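# Seat three balls on a pivoting tray under cover

## Task

A tray balanced on one pivot sits beneath a transparent cover. Get exactly one ball into each of the tray's three seats, keeping the load balanced at every moment, since a lopsided load tips the tray at once and spills the balls. Balls may go in through the chutes in the cover's roof, but each must be released with its lowest point no higher than that chute's rim; releasing from higher up is penalised. The arm bases are fixed at: arm1 x=+0.37 y=+0.18 z=+0.99 m, facing -166 deg; arm2 x=-0.80 y=+1.01 z=+1.04 m, facing -45 deg; arm3 x=-0.95 y=-0.22 z=+1.02 m, facing +68 deg (angles counter-clockwise from +x). To finish, open every gripper and pull the arms away. The balls must stay seated with no robot supporting them.

## Robot and tools

Setup: three identical i2rt Big YAM arms, named arm1, arm2 and arm3. Each has six revolute joints, a two-finger gripper and a camera on the wrist. Two cameras are fixed in the room: cam_high and cam_low. With joints 1 and 6 at 0 and the hand level and pointing ahead, the wrist camera rides on top of the hand and looks toward the fingertips. The hand reaches about 1.0 m from the joint-1 axis. Joints move at different speeds, so the hand can travel along a wide curve between two postures. A loose object may sometimes get a brief shove from outside.

Frames: there is one shared scene frame, with its origin on the floor and +z pointing up. The base positions in the task are in this frame. The point called hand lies midway between the fingertips. Its z axis runs along the fingers, and its y axis is the direction in which the fingers open and close.

execute_actions(actions, cameras): actions is a list holding one action or none. An action is an object keyed by arm name ("arm1", "arm2", "arm3"). Each arm's value is {"joints": {...}}. This holds absolute targets, not offsets, for any of joint1_rad to joint6_rad (radians) and gripper_m (metres, the gap between fingertips). Ranges, with the tolerance for counting as arrived: joint1_rad -2.879 to 2.879 (±0.045), rotates the arm about its base, positive is counter-clockwise seen from above, and 0 extends along the base's facing. joint2_rad 0 to 3.141 (±0.14), the shoulder; 0 has the upper arm pointing back roughly level, and increasing swings it up and forward. joint3_rad 0 to 3.019 (±0.09), the elbow; 0 is fully folded and positive opens it. joint4_rad -1.692 to 1.57 (±0.055), hand pitch; positive tilts the fingers up. joint5_rad -1.57 to 1.57 (±0.03), sideways hand swing; positive goes to the arm's right. joint6_rad -2.094 to 2.094 (±0.035), hand roll; positive is clockwise when viewed from behind. gripper_m 0 to 0.093 (±0.003); each finger pad pushes with roughly 50 to 62 N at most. Every motion in an action begins together. Each action lasts at most 15 s. Any joint or arm you leave out can still be driving toward an earlier target. If a key is unknown or a value is out of range, the whole call is rejected and nothing moves. cameras is a list of camera names or "all". Omitting it, null or ["all"] returns every camera; [] returns none. Images come back in the order given by the pictures line. An empty actions list only reports the state.

wait(seconds): 0 to 10 s with no new command. It returns the same state and images.

zoom_image(camera, region): enlarges a part of that camera's latest full image. region is [x0, y0, x1, y1] in pixels, origin at top-left, at most 504 by 504.

read_manual(section): only "licences" exists. It returns legal text and has no effect on the robots.

finished_scene(scene): closes the current scene, given by its number, and reports success. It cannot be undone. Call it only after the balls are seated and the arms are clear. Ending a reply without a tool call also ends everything.

Reading results: joint_positions gives the current joint values, and gripper_m is the sum of the two finger joints. joint_status tells how each commanded motion ended. off_target: stopped short and maybe still pushing. contact_stop or time_out: the joint holds where it halted, though a timed-out joint may keep a nearby target and keep pushing. The line joint command not followed, usually with a cause line, means a self- and inter-arm clearance check blocked that arm's joint targets. Its gripper target still runs, and those joints show not_followed and may be retried on later actions. on_its_own lists things you did not command, where held at is a held target, not a position. To relieve a stuck push, send the joint its reported position. Joint torques are raw drive outputs with offsets and noise, so they are unreliable for detecting contact. MOTOR HOT appears from 85 °C. At 100 °C an OVER-TEMPERATURE FAULT makes that arm go limp and drop, and its keys read limit_stop_at_motor_heat until you resend the targets. If any call reports a stop, later calls in that same reply are skipped.

Cameras: calibration lines give the OpenCV K, distortion D and T_world_to_cam (scene to camera, metres). The wrist cameras are fisheye 616x616, and their poses are computed from joint readings. cam_high and cam_low are pinhole+radial 672x504. Expect errors of a few millimetres and degrees.

Cautions: robots pressing hard against each other fail the run. Hard collisions may too, and no state line reports arm-to-arm contact. The clearance check ignores fingers, gripper housings and wrist cameras, and it can react too late. Arms do not stop when they touch something; they keep pushing, which heats the motors. Holding loads also heats them, including while you are thinking, because the simulation keeps running. Do not knock anything out of the work area. Avoid drops, slips, slams and hard pushes. Release each ball low in its chute and load the seats so the tray stays balanced. Faster robot motion is better.

Each tool is called as a command line: name --argument value for each argument, lists and objects as JSON in quotes; but a table of rows of numbers goes row by row, as --pt "numbers of a row", without its own name.

## Session

execute_actions --actions '[]'

Scene clock: 0.00 s.
Joint torques (N m, as the arm reports them, + toward a larger angle): no reading
Motor temperatures (°C, as the motors report them): arm1=[19 21 22 22 19 23] | arm2=[20 21 20 19 23 21] | arm3=[21 21 22 22 20 19]
arm1.joint_positions: joint1_rad=-0.068 joint2_rad=+0.440 joint3_rad=+1.383 joint4_rad=-1.281 joint5_rad=+0.228 joint6_rad=+0.314 gripper_m=+0.094
arm1.joint_status: not commanded
arm1.hand: x=+0.2076 y=+0.1897 z=+1.5728 quat_wxyz=(-0.046, -0.805, +0.119, +0.580) (m; scene frame)
arm2.joint_positions: joint1_rad=-0.466 joint2_rad=+0.236 joint3_rad=+1.422 joint4_rad=-1.607 joint5_rad=-0.070 joint6_rad=+0.008 gripper_m=+0.094
arm2.joint_status: not commanded
arm2.hand: x=-0.7764 y=+0.9690 z=+1.5737 quat_wxyz=(-0.455, -0.484, -0.689, +0.289) (m; scene frame)
arm3.joint_positions: joint1_rad=+0.326 joint2_rad=+0.472 joint3_rad=+1.640 joint4_rad=-1.525 joint5_rad=+0.310 joint6_rad=+0.123 gripper_m=+0.094
arm3.joint_status: not commanded
arm3.hand: x=-0.8837 y=-0.1296 z=+1.6456 quat_wxyz=(-0.472, +0.451, -0.686, -0.321) (m; scene frame)
pictures: arm1_cam_wrist, arm2_cam_wrist, arm3_cam_wrist, cam_high, cam_low
Images, in order (width x height): arm1_cam_wrist 616x616, arm2_cam_wrist 616x616, arm3_cam_wrist 616x616, cam_high 672x504, cam_low 672x504.

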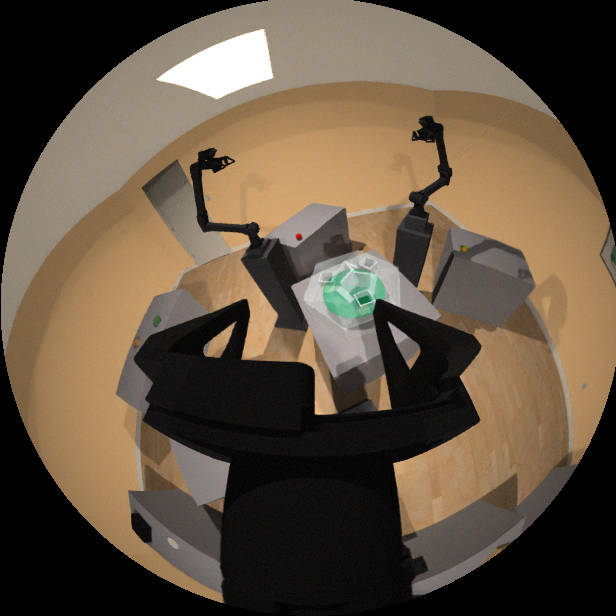

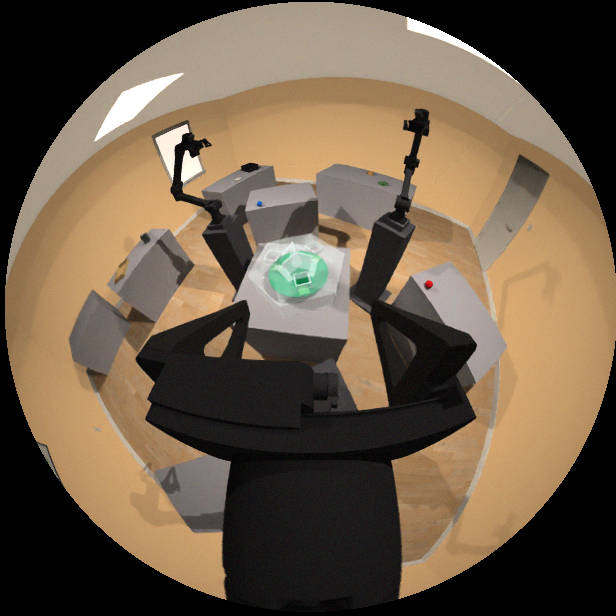

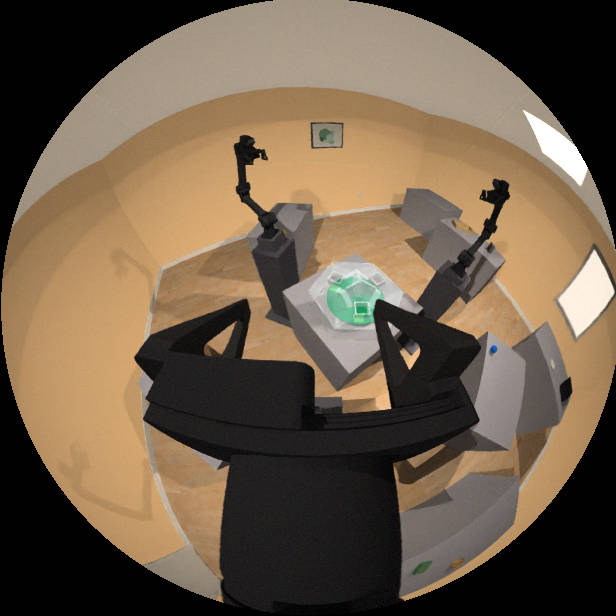

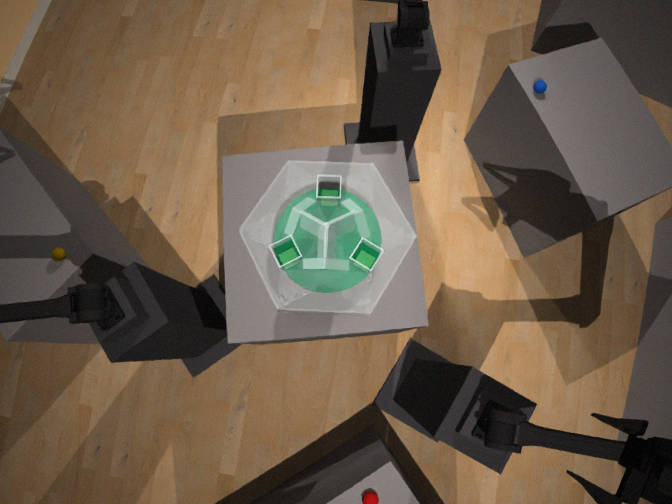

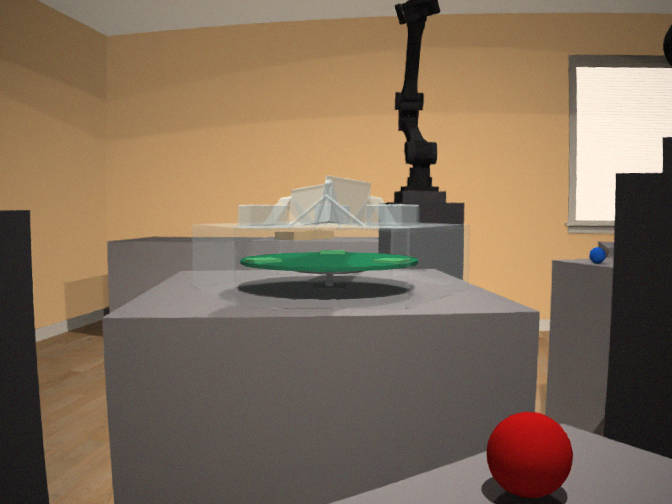

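execute_actions --actions '[{"arm1":{"joints":{"joint1_rad":1.41,"joint2_rad":2.361,"joint3_rad":1.774,"joint4_rad":-0.984,"joint5_rad":0,"joint6_rad":0}},"arm2":{"joints":{"joint1_rad":1.978,"joint2_rad":2.049,"joint3_rad":0.935,"joint4_rad":-0.457,"joint5_rad":0,"joint6_rad":0}},"arm3":{"joints":{"joint1_rad":1.281,"joint2_rad":2.066,"joint3_rad":1.057,"joint4_rad":-0.562,"joint5_rad":0,"joint6_rad":0}}}]'

Scene clock: 3.77 s.
Joint torques (N m, as the arm reports them, + toward a larger angle): arm1=[  1.29 -17.87   8.05   0.07  -0.16  -0.24] | arm2=[  0.92 -11.28   4.     0.7    0.01  -0.04] | arm3=[ -0.48 -16.57   5.1    0.82   0.09  -0.07]
Motor temperatures (°C, as the motors report them): arm1=[19 21 23 22 19 23] | arm2=[20 21 21 19 23 21] | arm3=[21 21 23 22 20 19]
arm1.joint_positions: joint1_rad=+1.407 joint2_rad=+2.360 joint3_rad=+1.753 joint4_rad=-0.984 joint5_rad=-0.001 joint6_rad=+0.011 gripper_m=+0.094
arm1.joint_status: all done
arm1.hand: x=+0.4258 y=-0.4606 z=+0.8711 quat_wxyz=(+0.009, -0.682, -0.731, -0.011) (m; scene frame)
arm2.joint_positions: joint1_rad=+1.980 joint2_rad=+2.036 joint3_rad=+0.940 joint4_rad=-0.467 joint5_rad=+0.001 joint6_rad=+0.008 gripper_m=+0.094
arm2.joint_status: all done
arm2.hand: x=-0.6364 y=+1.4069 z=+0.8940 quat_wxyz=(-0.008, +0.556, -0.831, -0.007) (m; scene frame)
arm3.joint_positions: joint1_rad=+1.289 joint2_rad=+2.077 joint3_rad=+1.050 joint4_rad=-0.572 joint5_rad=+0.000 joint6_rad=+0.010 gripper_m=+0.094
arm3.joint_status: all done
arm3.hand: x=-1.3072 y=+0.0603 z=+0.8723 quat_wxyz=(+0.012, +0.942, -0.334, +0.010) (m; scene frame)
pictures: arm1_cam_wrist, arm2_cam_wrist, arm3_cam_wrist, cam_high, cam_low
camera_calibration (this result's frames):
arm1_cam_wrist: T_world_to_cam=[[-0.997748, -0.0661206, -0.0112577, 0.403432], [-0.059402, 0.793173, 0.606093, -0.1315], [-0.0311459, 0.605396, -0.795314, 1.10762], [0, 0, 0, 1]] pos_world=[0.42921, -0.539575, 0.965153]
arm2_cam_wrist: T_world_to_cam=[[0.926931, -0.375007, 0.0129767, 1.10642], [-0.314107, -0.756554, 0.573553, 0.353781], [-0.205269, -0.53572, -0.819066, 1.48152], [0, 0, 0, 1]] pos_world=[-0.610341, 1.47625, 0.996189]
arm3_cam_wrist: T_world_to_cam=[[0.635738, 0.771861, -0.00828333, 0.787251], [0.614117, -0.499253, 0.611234, 0.303201], [0.467652, -0.393671, -0.791407, 1.44929], [0, 0, 0, 1]] pos_world=[-1.36445, 0.114269, 0.968169]
Images, in order (width x height): arm1_cam_wrist 616x616, arm2_cam_wrist 616x616, arm3_cam_wrist 616x616, cam_high 672x504, cam_low 672x504.

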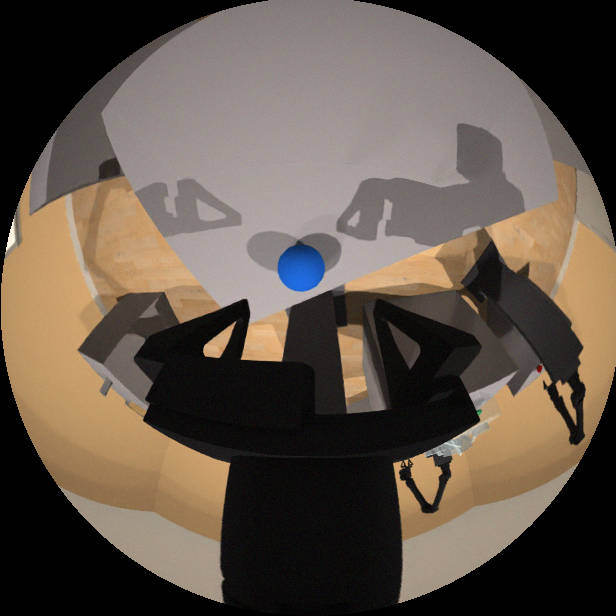

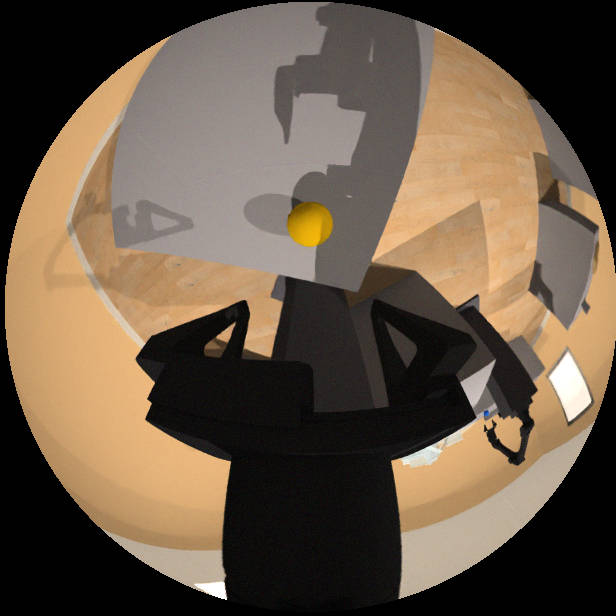

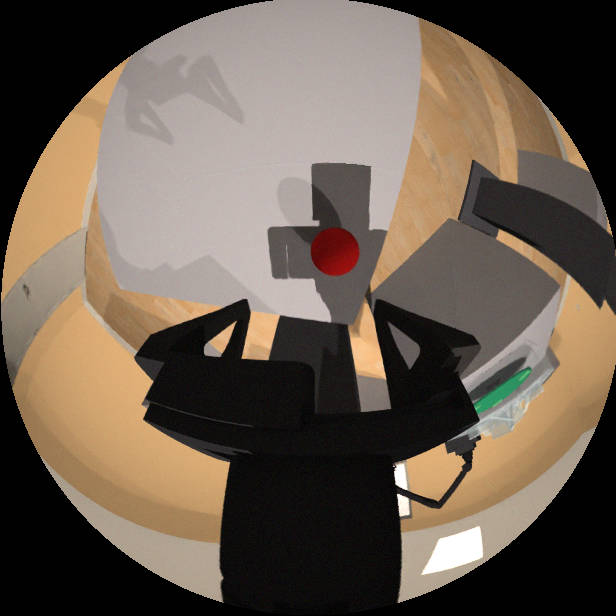

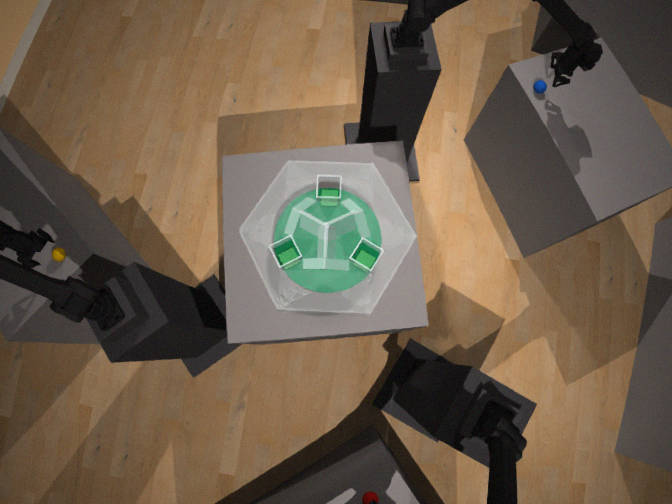

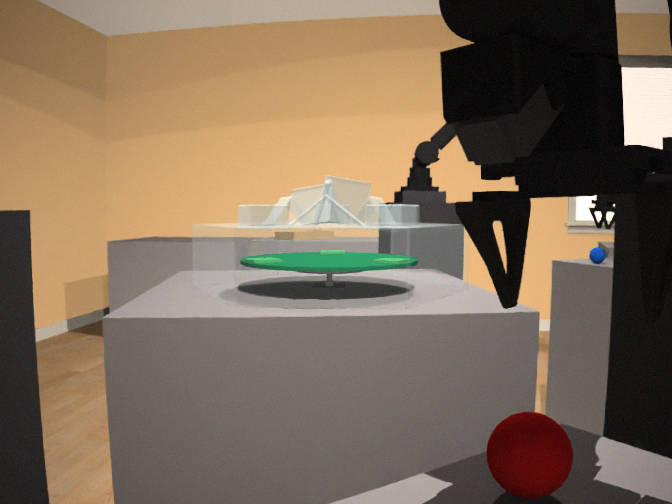

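execute_actions --actions '[{"arm1":{"joints":{"joint1_rad":1.426,"joint2_rad":2.408,"joint3_rad":1.70,"joint4_rad":-0.843}},"arm2":{"joints":{"joint1_rad":1.977,"joint2_rad":2.28,"joint3_rad":1.107,"joint4_rad":-0.40}},"arm3":{"joints":{"joint1_rad":1.212,"joint2_rad":2.195,"joint3_rad":1.082,"joint4_rad":-0.435}}}]'

Scene clock: 5.50 s.
Joint torques (N m, as the arm reports them, + toward a larger angle): arm1=[  0.29 -17.43   6.76   0.79  -0.16  -0.24] | arm2=[  0.77 -13.16   4.89   0.44   0.    -0.04] | arm3=[  0.54 -17.23   5.05   0.9    0.1   -0.07]
Motor temperatures (°C, as the motors report them): arm1=[19 22 23 22 19 23] | arm2=[20 21 21 19 23 21] | arm3=[21 21 23 22 20 19]
arm1.joint_positions: joint1_rad=+1.422 joint2_rad=+2.404 joint3_rad=+1.697 joint4_rad=-0.862 joint5_rad=-0.001 joint6_rad=+0.011 gripper_m=+0.094
arm1.joint_status: all done
arm1.hand: x=+0.4351 y=-0.4508 z=+0.8268 quat_wxyz=(+0.001, -0.676, -0.737, -0.003) (m; scene frame)
arm2.joint_positions: joint1_rad=+1.980 joint2_rad=+2.270 joint3_rad=+1.095 joint4_rad=-0.408 joint5_rad=+0.001 joint6_rad=+0.008 gripper_m=+0.094
arm2.joint_status: all done
arm2.hand: x=-0.6239 y=+1.4386 z=+0.8197 quat_wxyz=(+0.000, +0.556, -0.831, -0.001) (m; scene frame)
arm3.joint_positions: joint1_rad=+1.204 joint2_rad=+2.206 joint3_rad=+1.067 joint4_rad=-0.446 joint5_rad=+0.000 joint6_rad=+0.010 gripper_m=+0.094
arm3.joint_status: all done
arm3.hand: x=-1.2835 y=+0.0899 z=+0.8174 quat_wxyz=(+0.011, +0.927, -0.374, +0.004) (m; scene frame)
pictures: arm1_cam_wrist, arm2_cam_wrist, arm3_cam_wrist, cam_high, cam_low
camera_calibration (this result's frames):
arm1_cam_wrist: T_world_to_cam=[[-0.996572, -0.0819053, -0.0116939, 0.405646], [-0.0730906, 0.805325, 0.588311, -0.0857452], [-0.0387684, 0.587149, -0.80855, 1.07281], [0, 0, 0, 1]] pos_world=[0.439579, -0.527622, 0.92261]
arm2_cam_wrist: T_world_to_cam=[[0.927048, -0.374716, 0.0129962, 1.10729], [-0.309831, -0.746081, 0.58938, 0.398986], [-0.211154, -0.55041, -0.807752, 1.44845], [0, 0, 0, 1]] pos_world=[-0.597048, 1.50984, 0.920446]
arm3_cam_wrist: T_world_to_cam=[[0.6991, 0.714974, -0.0084707, 0.835466], [0.574438, -0.554551, 0.602075, 0.298526], [0.42577, -0.425776, -0.798395, 1.36123], [0, 0, 0, 1]] pos_world=[-1.33513, 0.147791, 0.91414]
Images, in order (width x height): arm1_cam_wrist 616x616, arm2_cam_wrist 616x616, arm3_cam_wrist 616x616, cam_high 672x504, cam_low 672x504.

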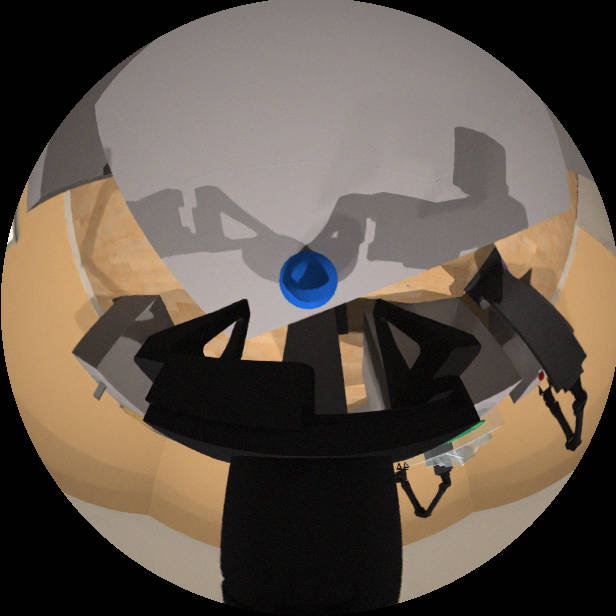

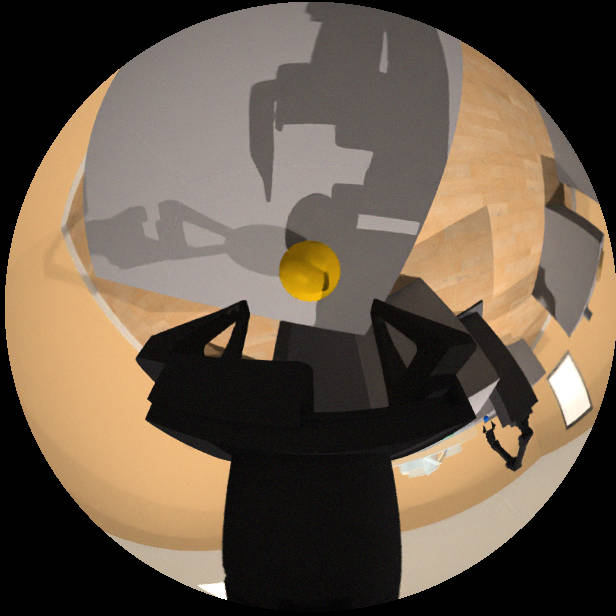

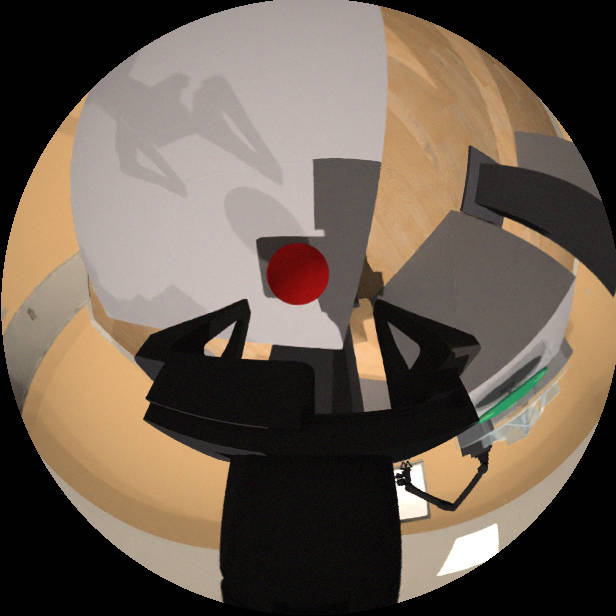

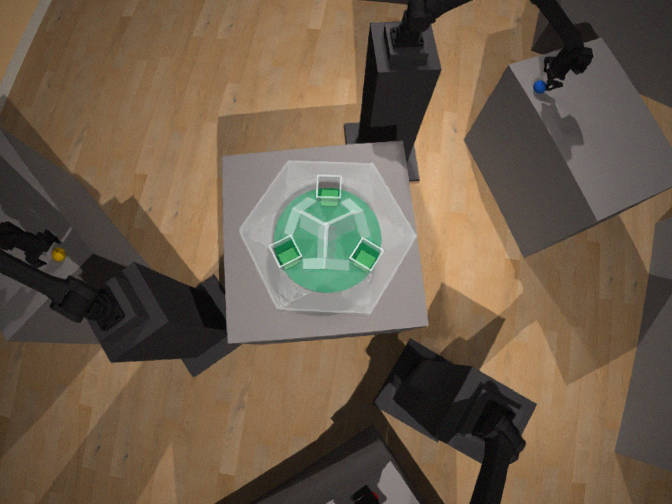

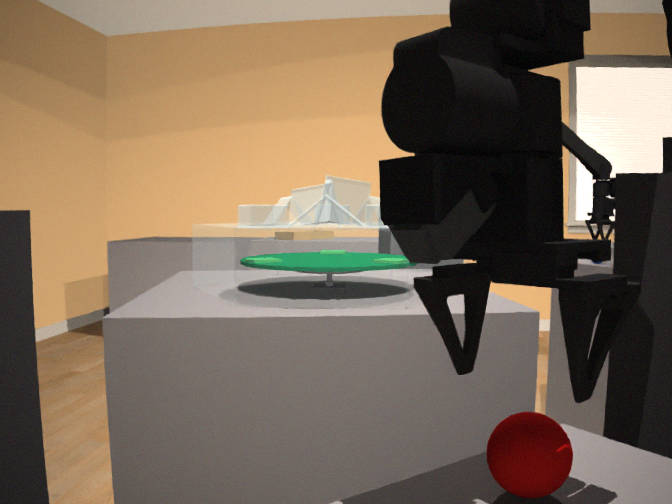

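execute_actions --actions '[{"arm1":{"joints":{"joint1_rad":1.432,"joint2_rad":2.505,"joint3_rad":1.722,"joint4_rad":-0.76}},"arm2":{"joints":{"joint2_rad":2.41,"joint3_rad":1.166,"joint4_rad":-0.317}},"arm3":{"joints":{"joint1_rad":1.232,"joint2_rad":2.325,"joint3_rad":1.126,"joint4_rad":-0.335}}}]' --cameras '["arm1_cam_wrist","arm2_cam_wrist","arm3_cam_wrist","cam_low"]'

Scene clock: 7.07 s.
Joint torques (N m, as the arm reports them, + toward a larger angle): arm1=[  0.77 -18.08   7.38   0.48  -0.16  -0.24] | arm2=[  0.8  -13.86   3.7    0.85   0.    -0.04] | arm3=[  0.33 -17.77   3.72   0.88   0.1   -0.07]
Motor temperatures (°C, as the motors report them): arm1=[19 22 23 22 19 23] | arm2=[20 22 21 19 23 21] | arm3=[21 22 23 22 20 19]
arm1.joint_positions: joint1_rad=+1.424 joint2_rad=+2.513 joint3_rad=+1.697 joint4_rad=-0.777 joint5_rad=-0.001 joint6_rad=+0.011 gripper_m=+0.094
arm1.joint_status: all done
arm1.hand: x=+0.4351 y=-0.4358 z=+0.7602 quat_wxyz=(+0.010, -0.676, -0.737, -0.012) (m; scene frame)
arm2.joint_positions: joint1_rad=+1.980 joint2_rad=+2.398 joint3_rad=+1.161 joint4_rad=-0.327 joint5_rad=+0.001 joint6_rad=+0.008 gripper_m=+0.094
arm2.joint_status: all done
arm2.hand: x=-0.6196 y=+1.4496 z=+0.7715 quat_wxyz=(-0.007, +0.556, -0.831, -0.006) (m; scene frame)
arm3.joint_positions: joint1_rad=+1.227 joint2_rad=+2.333 joint3_rad=+1.119 joint4_rad=-0.344 joint5_rad=+0.000 joint6_rad=+0.010 gripper_m=+0.094
arm3.joint_status: all done
arm3.hand: x=-1.2994 y=+0.0891 z=+0.7690 quat_wxyz=(+0.006, +0.932, -0.363, -0.008) (m; scene frame)
pictures: arm1_cam_wrist, arm2_cam_wrist, arm3_cam_wrist, cam_low
camera_calibration (this result's frames):
arm1_cam_wrist: T_world_to_cam=[[-0.996435, -0.0835987, -0.0113548, 0.404985], [-0.0732606, 0.790649, 0.607871, -0.0798027], [-0.0418396, 0.606536, -0.793954, 1.00878], [0, 0, 0, 1]] pos_world=[0.439902, -0.514909, 0.854033]
arm2_cam_wrist: T_world_to_cam=[[0.92694, -0.374984, 0.0129784, 1.10841], [-0.313776, -0.755743, 0.574802, 0.459696], [-0.205733, -0.53688, -0.818189, 1.40823], [0, 0, 0, 1]] pos_world=[-0.593471, 1.5191, 0.87358]
arm3_cam_wrist: T_world_to_cam=[[0.68271, 0.730635, -0.00895197, 0.824469], [0.598466, -0.552097, 0.58054, 0.383948], [0.41922, -0.401698, -0.814182, 1.33054], [0, 0, 0, 1]] pos_world=[-1.35044, 0.144067, 0.867788]
Images, in order (width x height): arm1_cam_wrist 616x616, arm2_cam_wrist 616x616, arm3_cam_wrist 616x616, cam_low 672x504.

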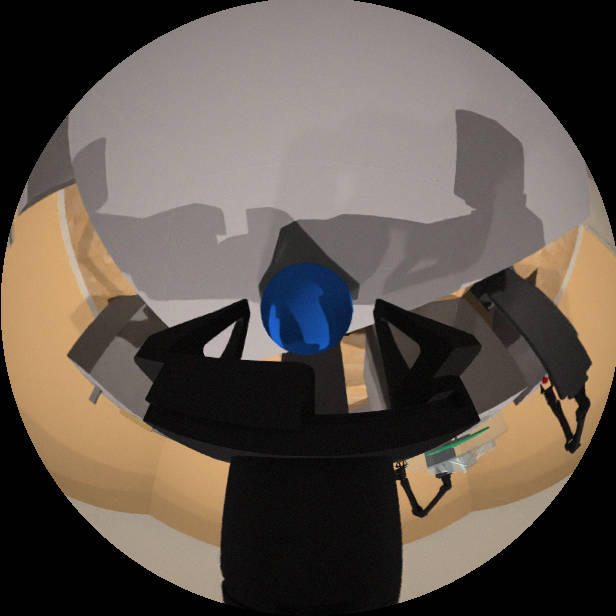

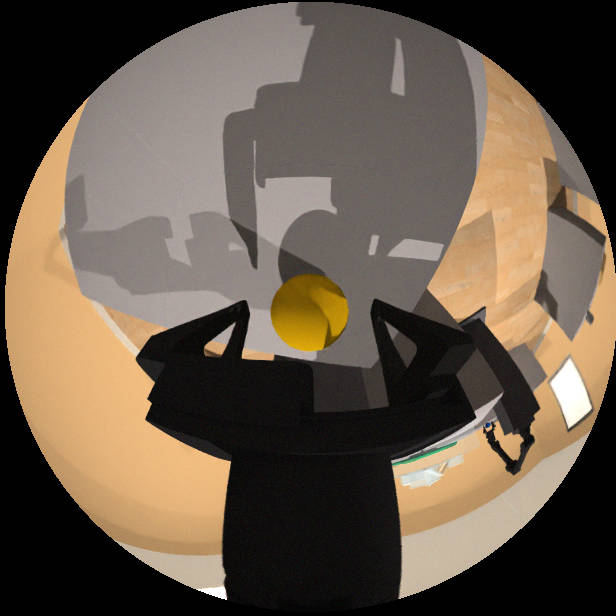

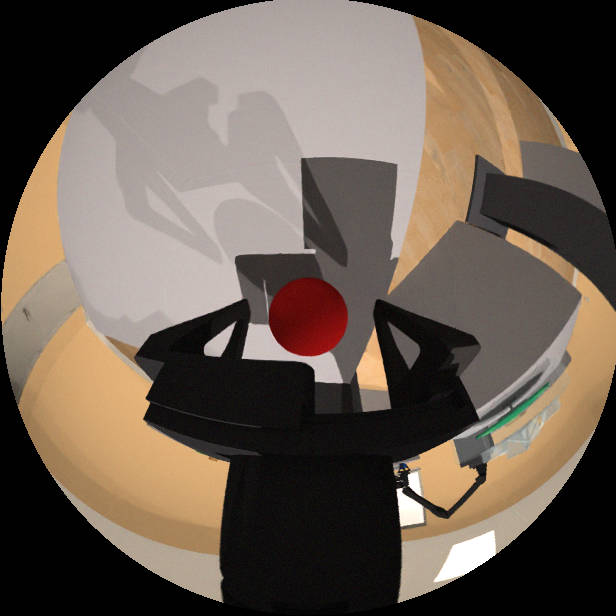

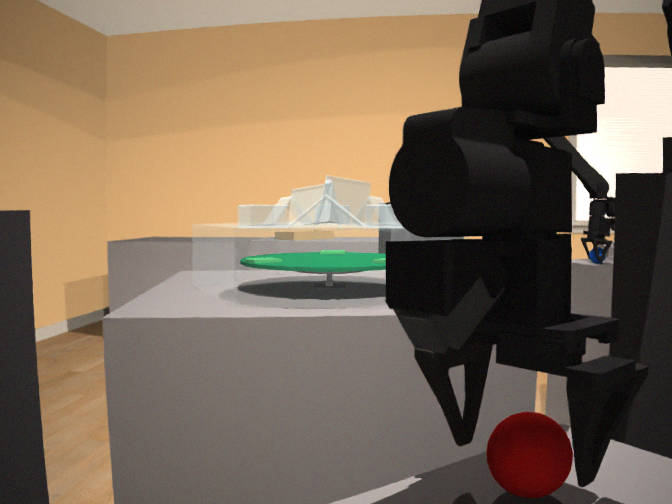

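execute_actions --actions '[{"arm1":{"joints":{"joint3_rad":1.745}},"arm2":{"joints":{"joint2_rad":2.425}},"arm3":{"joints":{"joint2_rad":2.34}}}]' --cameras '["arm1_cam_wrist","arm2_cam_wrist","arm3_cam_wrist"]'

Scene clock: 7.80 s.
Joint torques (N m, as the arm reports them, + toward a larger angle): arm1=[  0.73 -18.67   8.52   0.76  -0.16  -0.24] | arm2=[  0.77 -12.59   3.54   0.69   0.01  -0.04] | arm3=[  0.28 -16.2    3.75   0.86   0.09  -0.07]
Motor temperatures (°C, as the motors report them): arm1=[19 22 24 22 19 23] | arm2=[20 22 21 19 23 21] | arm3=[21 22 23 22 20 19]
arm1.joint_positions: joint1_rad=+1.424 joint2_rad=+2.513 joint3_rad=+1.704 joint4_rad=-0.777 joint5_rad=-0.001 joint6_rad=+0.011 gripper_m=+0.094
arm1.joint_status: all done
arm1.hand: x=+0.4354 y=-0.4398 z=+0.7621 quat_wxyz=(+0.007, -0.676, -0.737, -0.009) (m; scene frame)
arm2.joint_positions: joint1_rad=+1.980 joint2_rad=+2.398 joint3_rad=+1.161 joint4_rad=-0.327 joint5_rad=+0.001 joint6_rad=+0.008 gripper_m=+0.094
arm2.joint_status: all done
arm2.hand: x=-0.6196 y=+1.4496 z=+0.7715 quat_wxyz=(-0.007, +0.556, -0.831, -0.006) (m; scene frame)
arm3.joint_positions: joint1_rad=+1.227 joint2_rad=+2.333 joint3_rad=+1.119 joint4_rad=-0.344 joint5_rad=+0.000 joint6_rad=+0.010 gripper_m=+0.094
arm3.joint_status: all done
arm3.hand: x=-1.2994 y=+0.0891 z=+0.7690 quat_wxyz=(+0.006, +0.932, -0.363, -0.008) (m; scene frame)
pictures: arm1_cam_wrist, arm2_cam_wrist, arm3_cam_wrist
camera_calibration (this result's frames):
arm1_cam_wrist: T_world_to_cam=[[-0.996428, -0.0836625, -0.0114657, 0.405113], [-0.0736953, 0.795243, 0.601796, -0.0709595], [-0.0412297, 0.600491, -0.798568, 1.01334], [0, 0, 0, 1]] pos_world=[0.440217, -0.518181, 0.856572]
arm2_cam_wrist: T_world_to_cam=[[0.92694, -0.374984, 0.0129784, 1.10841], [-0.313776, -0.755743, 0.574802, 0.459696], [-0.205733, -0.53688, -0.818189, 1.40823], [0, 0, 0, 1]] pos_world=[-0.593471, 1.5191, 0.87358]
arm3_cam_wrist: T_world_to_cam=[[0.68271, 0.730635, -0.00895197, 0.824469], [0.598466, -0.552097, 0.58054, 0.383948], [0.41922, -0.401698, -0.814182, 1.33054], [0, 0, 0, 1]] pos_world=[-1.35044, 0.144067, 0.867788]
Images, in order (width x height): arm1_cam_wrist 616x616, arm2_cam_wrist 616x616, arm3_cam_wrist 616x616.

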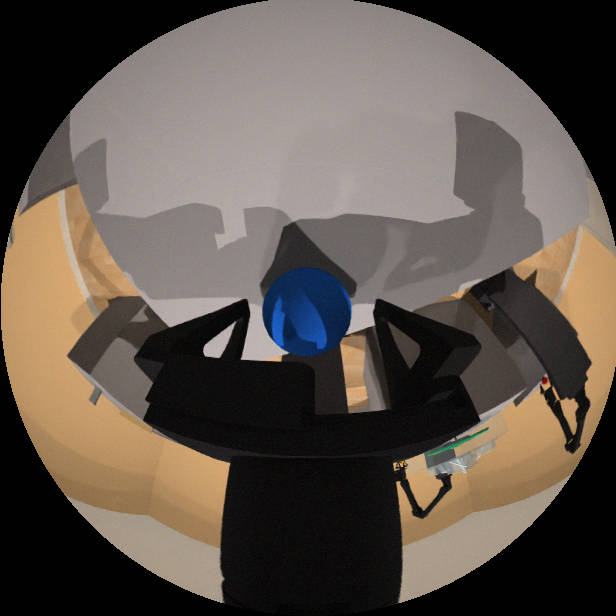

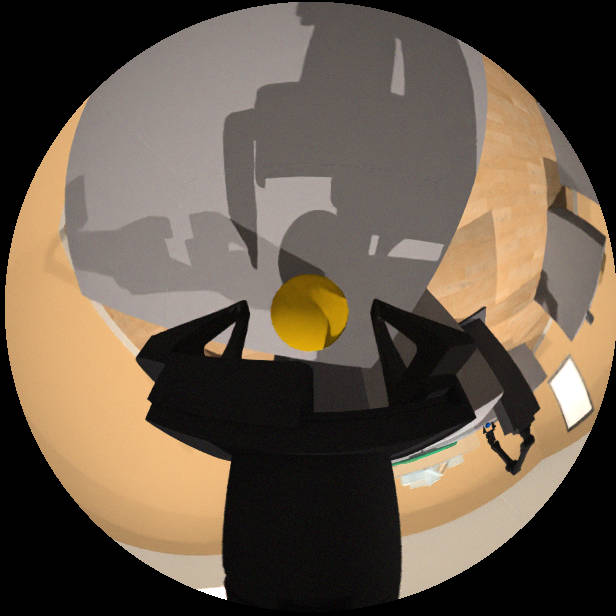

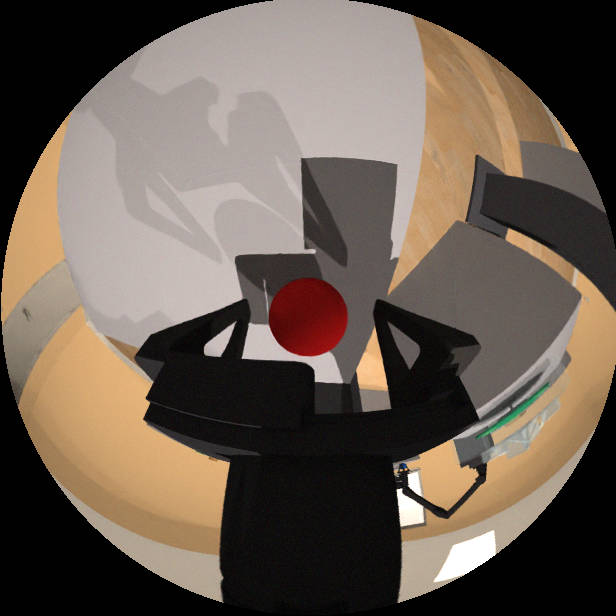

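Stiction. Push a little more.

execute_actions --actions '[{"arm1":{"joints":{"joint3_rad":1.765}},"arm2":{"joints":{"joint2_rad":2.445}},"arm3":{"joints":{"joint2_rad":2.365}}}]' --cameras '[]'

Scene clock: 8.53 s.
Joint torques (N m, as the arm reports them, + toward a larger angle): arm1=[  0.69 -18.04   8.53   0.73  -0.16  -0.24] | arm2=[  0.8  -12.73   3.33   0.74   0.01  -0.04] | arm3=[  0.49 -16.03   3.46   0.84   0.1   -0.07]
Motor temperatures (°C, as the motors report them): arm1=[19 23 24 22 19 23] | arm2=[20 22 21 19 23 21] | arm3=[21 22 23 22 20 19]
arm1.joint_positions: joint1_rad=+1.424 joint2_rad=+2.513 joint3_rad=+1.727 joint4_rad=-0.777 joint5_rad=-0.001 joint6_rad=+0.011 gripper_m=+0.094
arm1.joint_status: all done
arm1.hand: x=+0.4366 y=-0.4516 z=+0.7681 quat_wxyz=(-0.002, -0.676, -0.737, -0.001) (m; scene frame)
arm2.joint_positions: joint1_rad=+1.980 joint2_rad=+2.419 joint3_rad=+1.161 joint4_rad=-0.327 joint5_rad=+0.001 joint6_rad=+0.008 gripper_m=+0.094
arm2.joint_status: all done
arm2.hand: x=-0.6228 y=+1.4418 z=+0.7620 quat_wxyz=(+0.001, +0.556, -0.831, +0.000) (m; scene frame)
arm3.joint_positions: joint1_rad=+1.227 joint2_rad=+2.359 joint3_rad=+1.119 joint4_rad=-0.344 joint5_rad=+0.000 joint6_rad=+0.010 gripper_m=+0.094
arm3.joint_status: all done
arm3.hand: x=-1.2923 y=+0.0824 z=+0.7577 quat_wxyz=(+0.011, +0.932, -0.363, +0.004) (m; scene frame)
pictures: none
No camera images: the call's "cameras" was empty. Leave "cameras" out to get every camera's image.

execute_actions --actions '[{"arm1":{"joints":{"gripper_m":0.04}},"arm2":{"joints":{"gripper_m":0.04}},"arm3":{"joints":{"gripper_m":0.04}}}]'

zoom_image --camera "cam_high" --region '[230, 150, 430, 320]'

Scene clock: 9.23 s.
Joint torques (N m, as the arm reports them, + toward a larger angle): arm1=[  0.74 -18.5    8.51   0.79  -0.16  -0.24] | arm2=[  0.75 -12.65   3.4    0.67   0.03  -0.04] | arm3=[  0.34 -16.27   3.41   0.84   0.11  -0.07]
Motor temperatures (°C, as the motors report them): arm1=[19 23 24 22 19 23] | arm2=[20 22 21 19 23 21] | arm3=[21 22 23 22 20 19]
arm1.joint_positions: joint1_rad=+1.425 joint2_rad=+2.513 joint3_rad=+1.727 joint4_rad=-0.777 joint5_rad=-0.001 joint6_rad=+0.011 gripper_m=+0.055
arm1.joint_status: gripper_m off_target (ended at +0.055, target +0.040)
arm1.hand: x=+0.4368 y=-0.4516 z=+0.7681 quat_wxyz=(-0.002, -0.675, -0.737, -0.001) (m; scene frame)
arm2.joint_positions: joint1_rad=+1.980 joint2_rad=+2.419 joint3_rad=+1.161 joint4_rad=-0.327 joint5_rad=+0.001 joint6_rad=+0.008 gripper_m=+0.055
arm2.joint_status: gripper_m off_target (ended at +0.055, target +0.040)
arm2.hand: x=-0.6228 y=+1.4418 z=+0.7620 quat_wxyz=(+0.001, +0.556, -0.831, -0.001) (m; scene frame)
arm3.joint_positions: joint1_rad=+1.227 joint2_rad=+2.359 joint3_rad=+1.119 joint4_rad=-0.344 joint5_rad=-0.001 joint6_rad=+0.009 gripper_m=+0.055
arm3.joint_status: gripper_m off_target (ended at +0.055, target +0.040)
arm3.hand: x=-1.2922 y=+0.0823 z=+0.7576 quat_wxyz=(+0.011, +0.932, -0.363, +0.004) (m; scene frame)
pictures: arm1_cam_wrist, arm2_cam_wrist, arm3_cam_wrist, cam_high, cam_low
camera_calibration (this result's frames):
arm1_cam_wrist: T_world_to_cam=[[-0.996343, -0.0846194, -0.0117982, 0.405367], [-0.0755899, 0.80869, 0.583358, -0.0439792], [-0.0398223, 0.582117, -0.81213, 1.02681], [0, 0, 0, 1]] pos_world=[0.44145, -0.527854, 0.864338]
arm2_cam_wrist: T_world_to_cam=[[0.927071, -0.374673, 0.0126172, 1.10853], [-0.308941, -0.744496, 0.591845, 0.432099], [-0.212355, -0.552581, -0.805953, 1.40484], [0, 0, 0, 1]] pos_world=[-0.595867, 1.51332, 0.862514]
arm3_cam_wrist: T_world_to_cam=[[0.682279, 0.731038, -0.00888638, 0.823812], [0.587687, -0.541177, 0.601458, 0.35183], [0.434879, -0.415584, -0.798855, 1.32522], [0, 0, 0, 1]] pos_world=[-1.34514, 0.138903, 0.854366]
Images, in order (width x height): arm1_cam_wrist 616x616, arm2_cam_wrist 616x616, arm3_cam_wrist 616x616, cam_high 672x504, cam_low 672x504.

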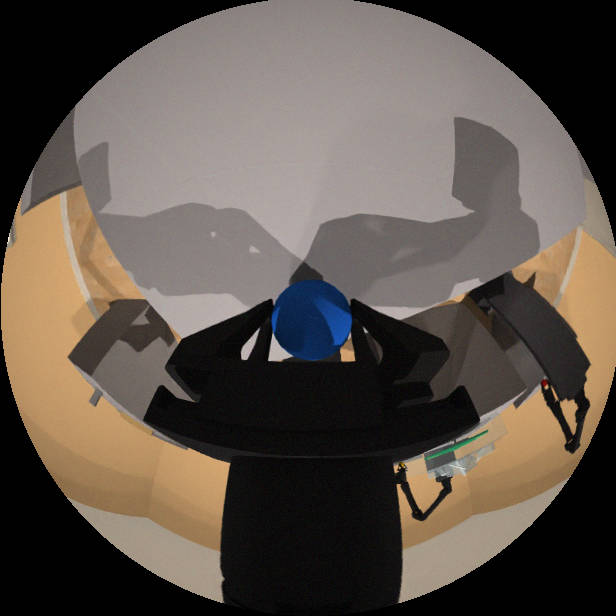

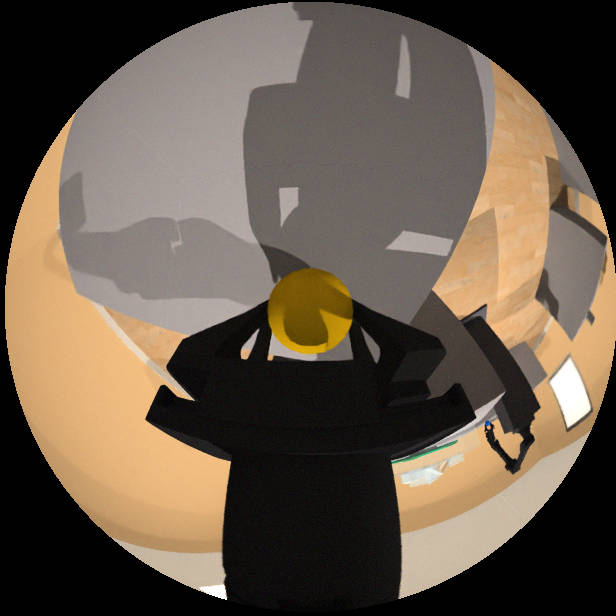

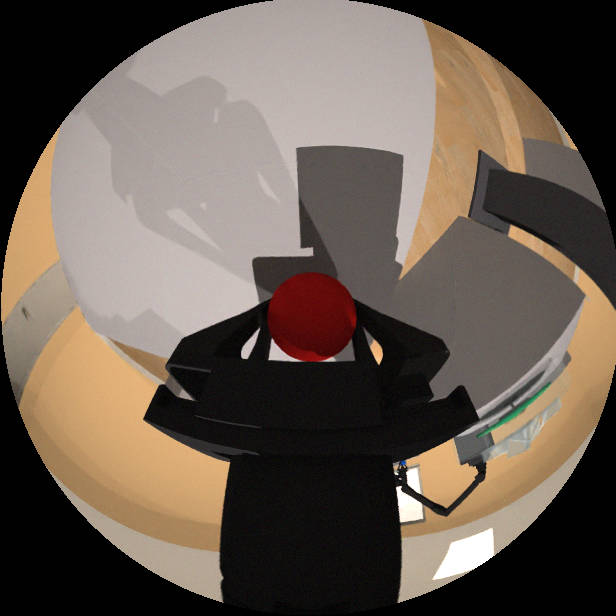

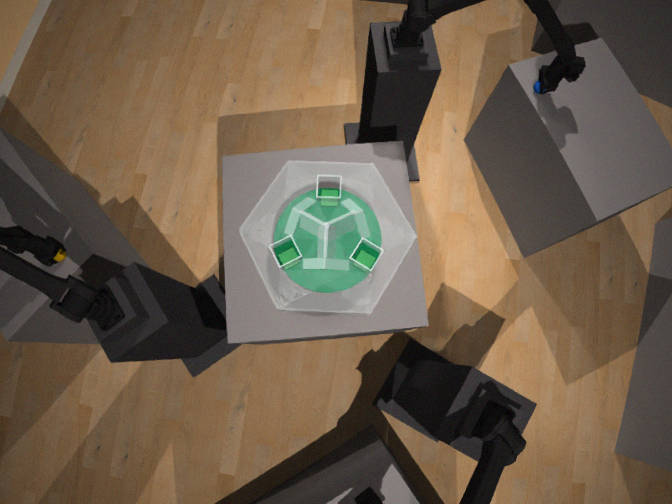

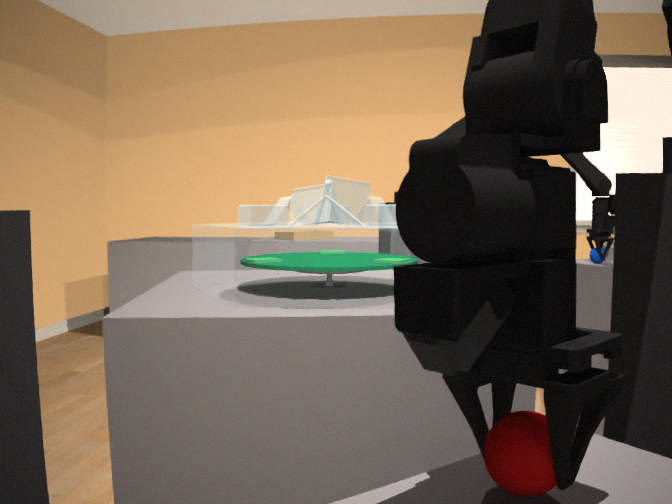

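Region (230, 150, 430, 320) of cam_high's 672x504 image, scaled by 2.520, with more detail than that image has; it fills the top 428 rows of this view, and the rest is white.

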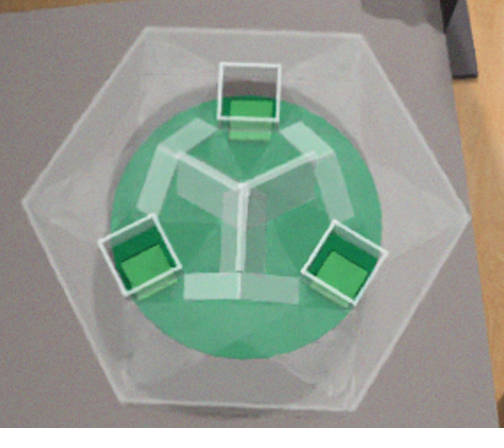

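execute_actions --actions '[{"arm1":{"joints":{"joint1_rad":-0.575,"joint2_rad":1.77,"joint3_rad":1.29,"joint4_rad":-1.08,"joint6_rad":-0.45}},"arm2":{"joints":{"joint1_rad":-0.25,"joint2_rad":1.77,"joint3_rad":1.2,"joint4_rad":-1.0,"joint6_rad":-0.12}},"arm3":{"joints":{"joint1_rad":-0.425,"joint2_rad":1.8,"joint3_rad":1.29,"joint4_rad":-1.06,"joint6_rad":-0.41}}}]' --cameras '["cam_high"]'

Scene clock: 11.87 s.
Joint torques (N m, as the arm reports them, + toward a larger angle): arm1=[  0.43 -12.42   7.39  -0.47  -0.28  -0.25] | arm2=[  1.58 -12.05   7.62  -0.14  -0.01  -0.12] | arm3=[  0.4  -16.77   7.85   0.08  -0.02  -0.08]
Motor temperatures (°C, as the motors report them): arm1=[19 23 24 22 19 23] | arm2=[20 22 21 19 23 21] | arm3=[21 22 23 22 20 19]
arm1.joint_positions: joint1_rad=-0.580 joint2_rad=+1.776 joint3_rad=+1.289 joint4_rad=-1.063 joint5_rad=+0.002 joint6_rad=-0.437 gripper_m=+0.055
arm1.joint_status: all done
arm1.hand: x=-0.1060 y=+0.3506 z=+1.0536 quat_wxyz=(+0.008, -0.999, -0.051, +0.008) (m; scene frame)
arm2.joint_positions: joint1_rad=-0.257 joint2_rad=+1.761 joint3_rad=+1.202 joint4_rad=-0.987 joint5_rad=+0.001 joint6_rad=-0.105 gripper_m=+0.055
arm2.joint_status: all done
arm2.hand: x=-0.5541 y=+0.5821 z=+1.0712 quat_wxyz=(-0.008, -0.455, -0.891, +0.000) (m; scene frame)
arm3.joint_positions: joint1_rad=-0.434 joint2_rad=+1.811 joint3_rad=+1.284 joint4_rad=-1.049 joint5_rad=+0.003 joint6_rad=-0.400 gripper_m=+0.055
arm3.joint_status: all done
arm3.hand: x=-0.5762 y=+0.1225 z=+1.0513 quat_wxyz=(+0.011, +0.542, -0.840, +0.004) (m; scene frame)
pictures: cam_high
Images, in order (width x height): cam_high 672x504.

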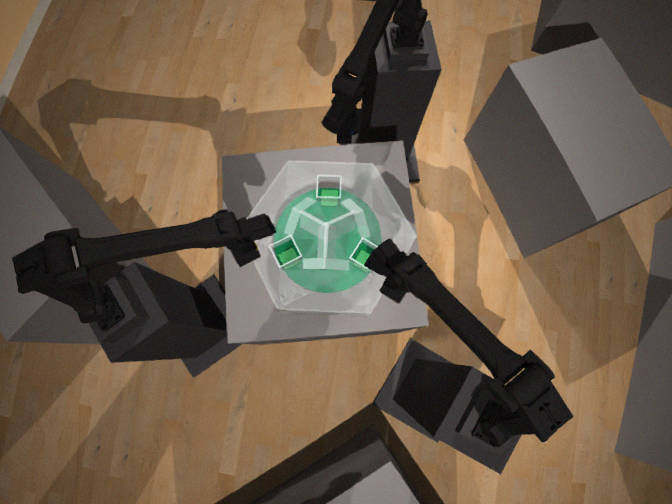

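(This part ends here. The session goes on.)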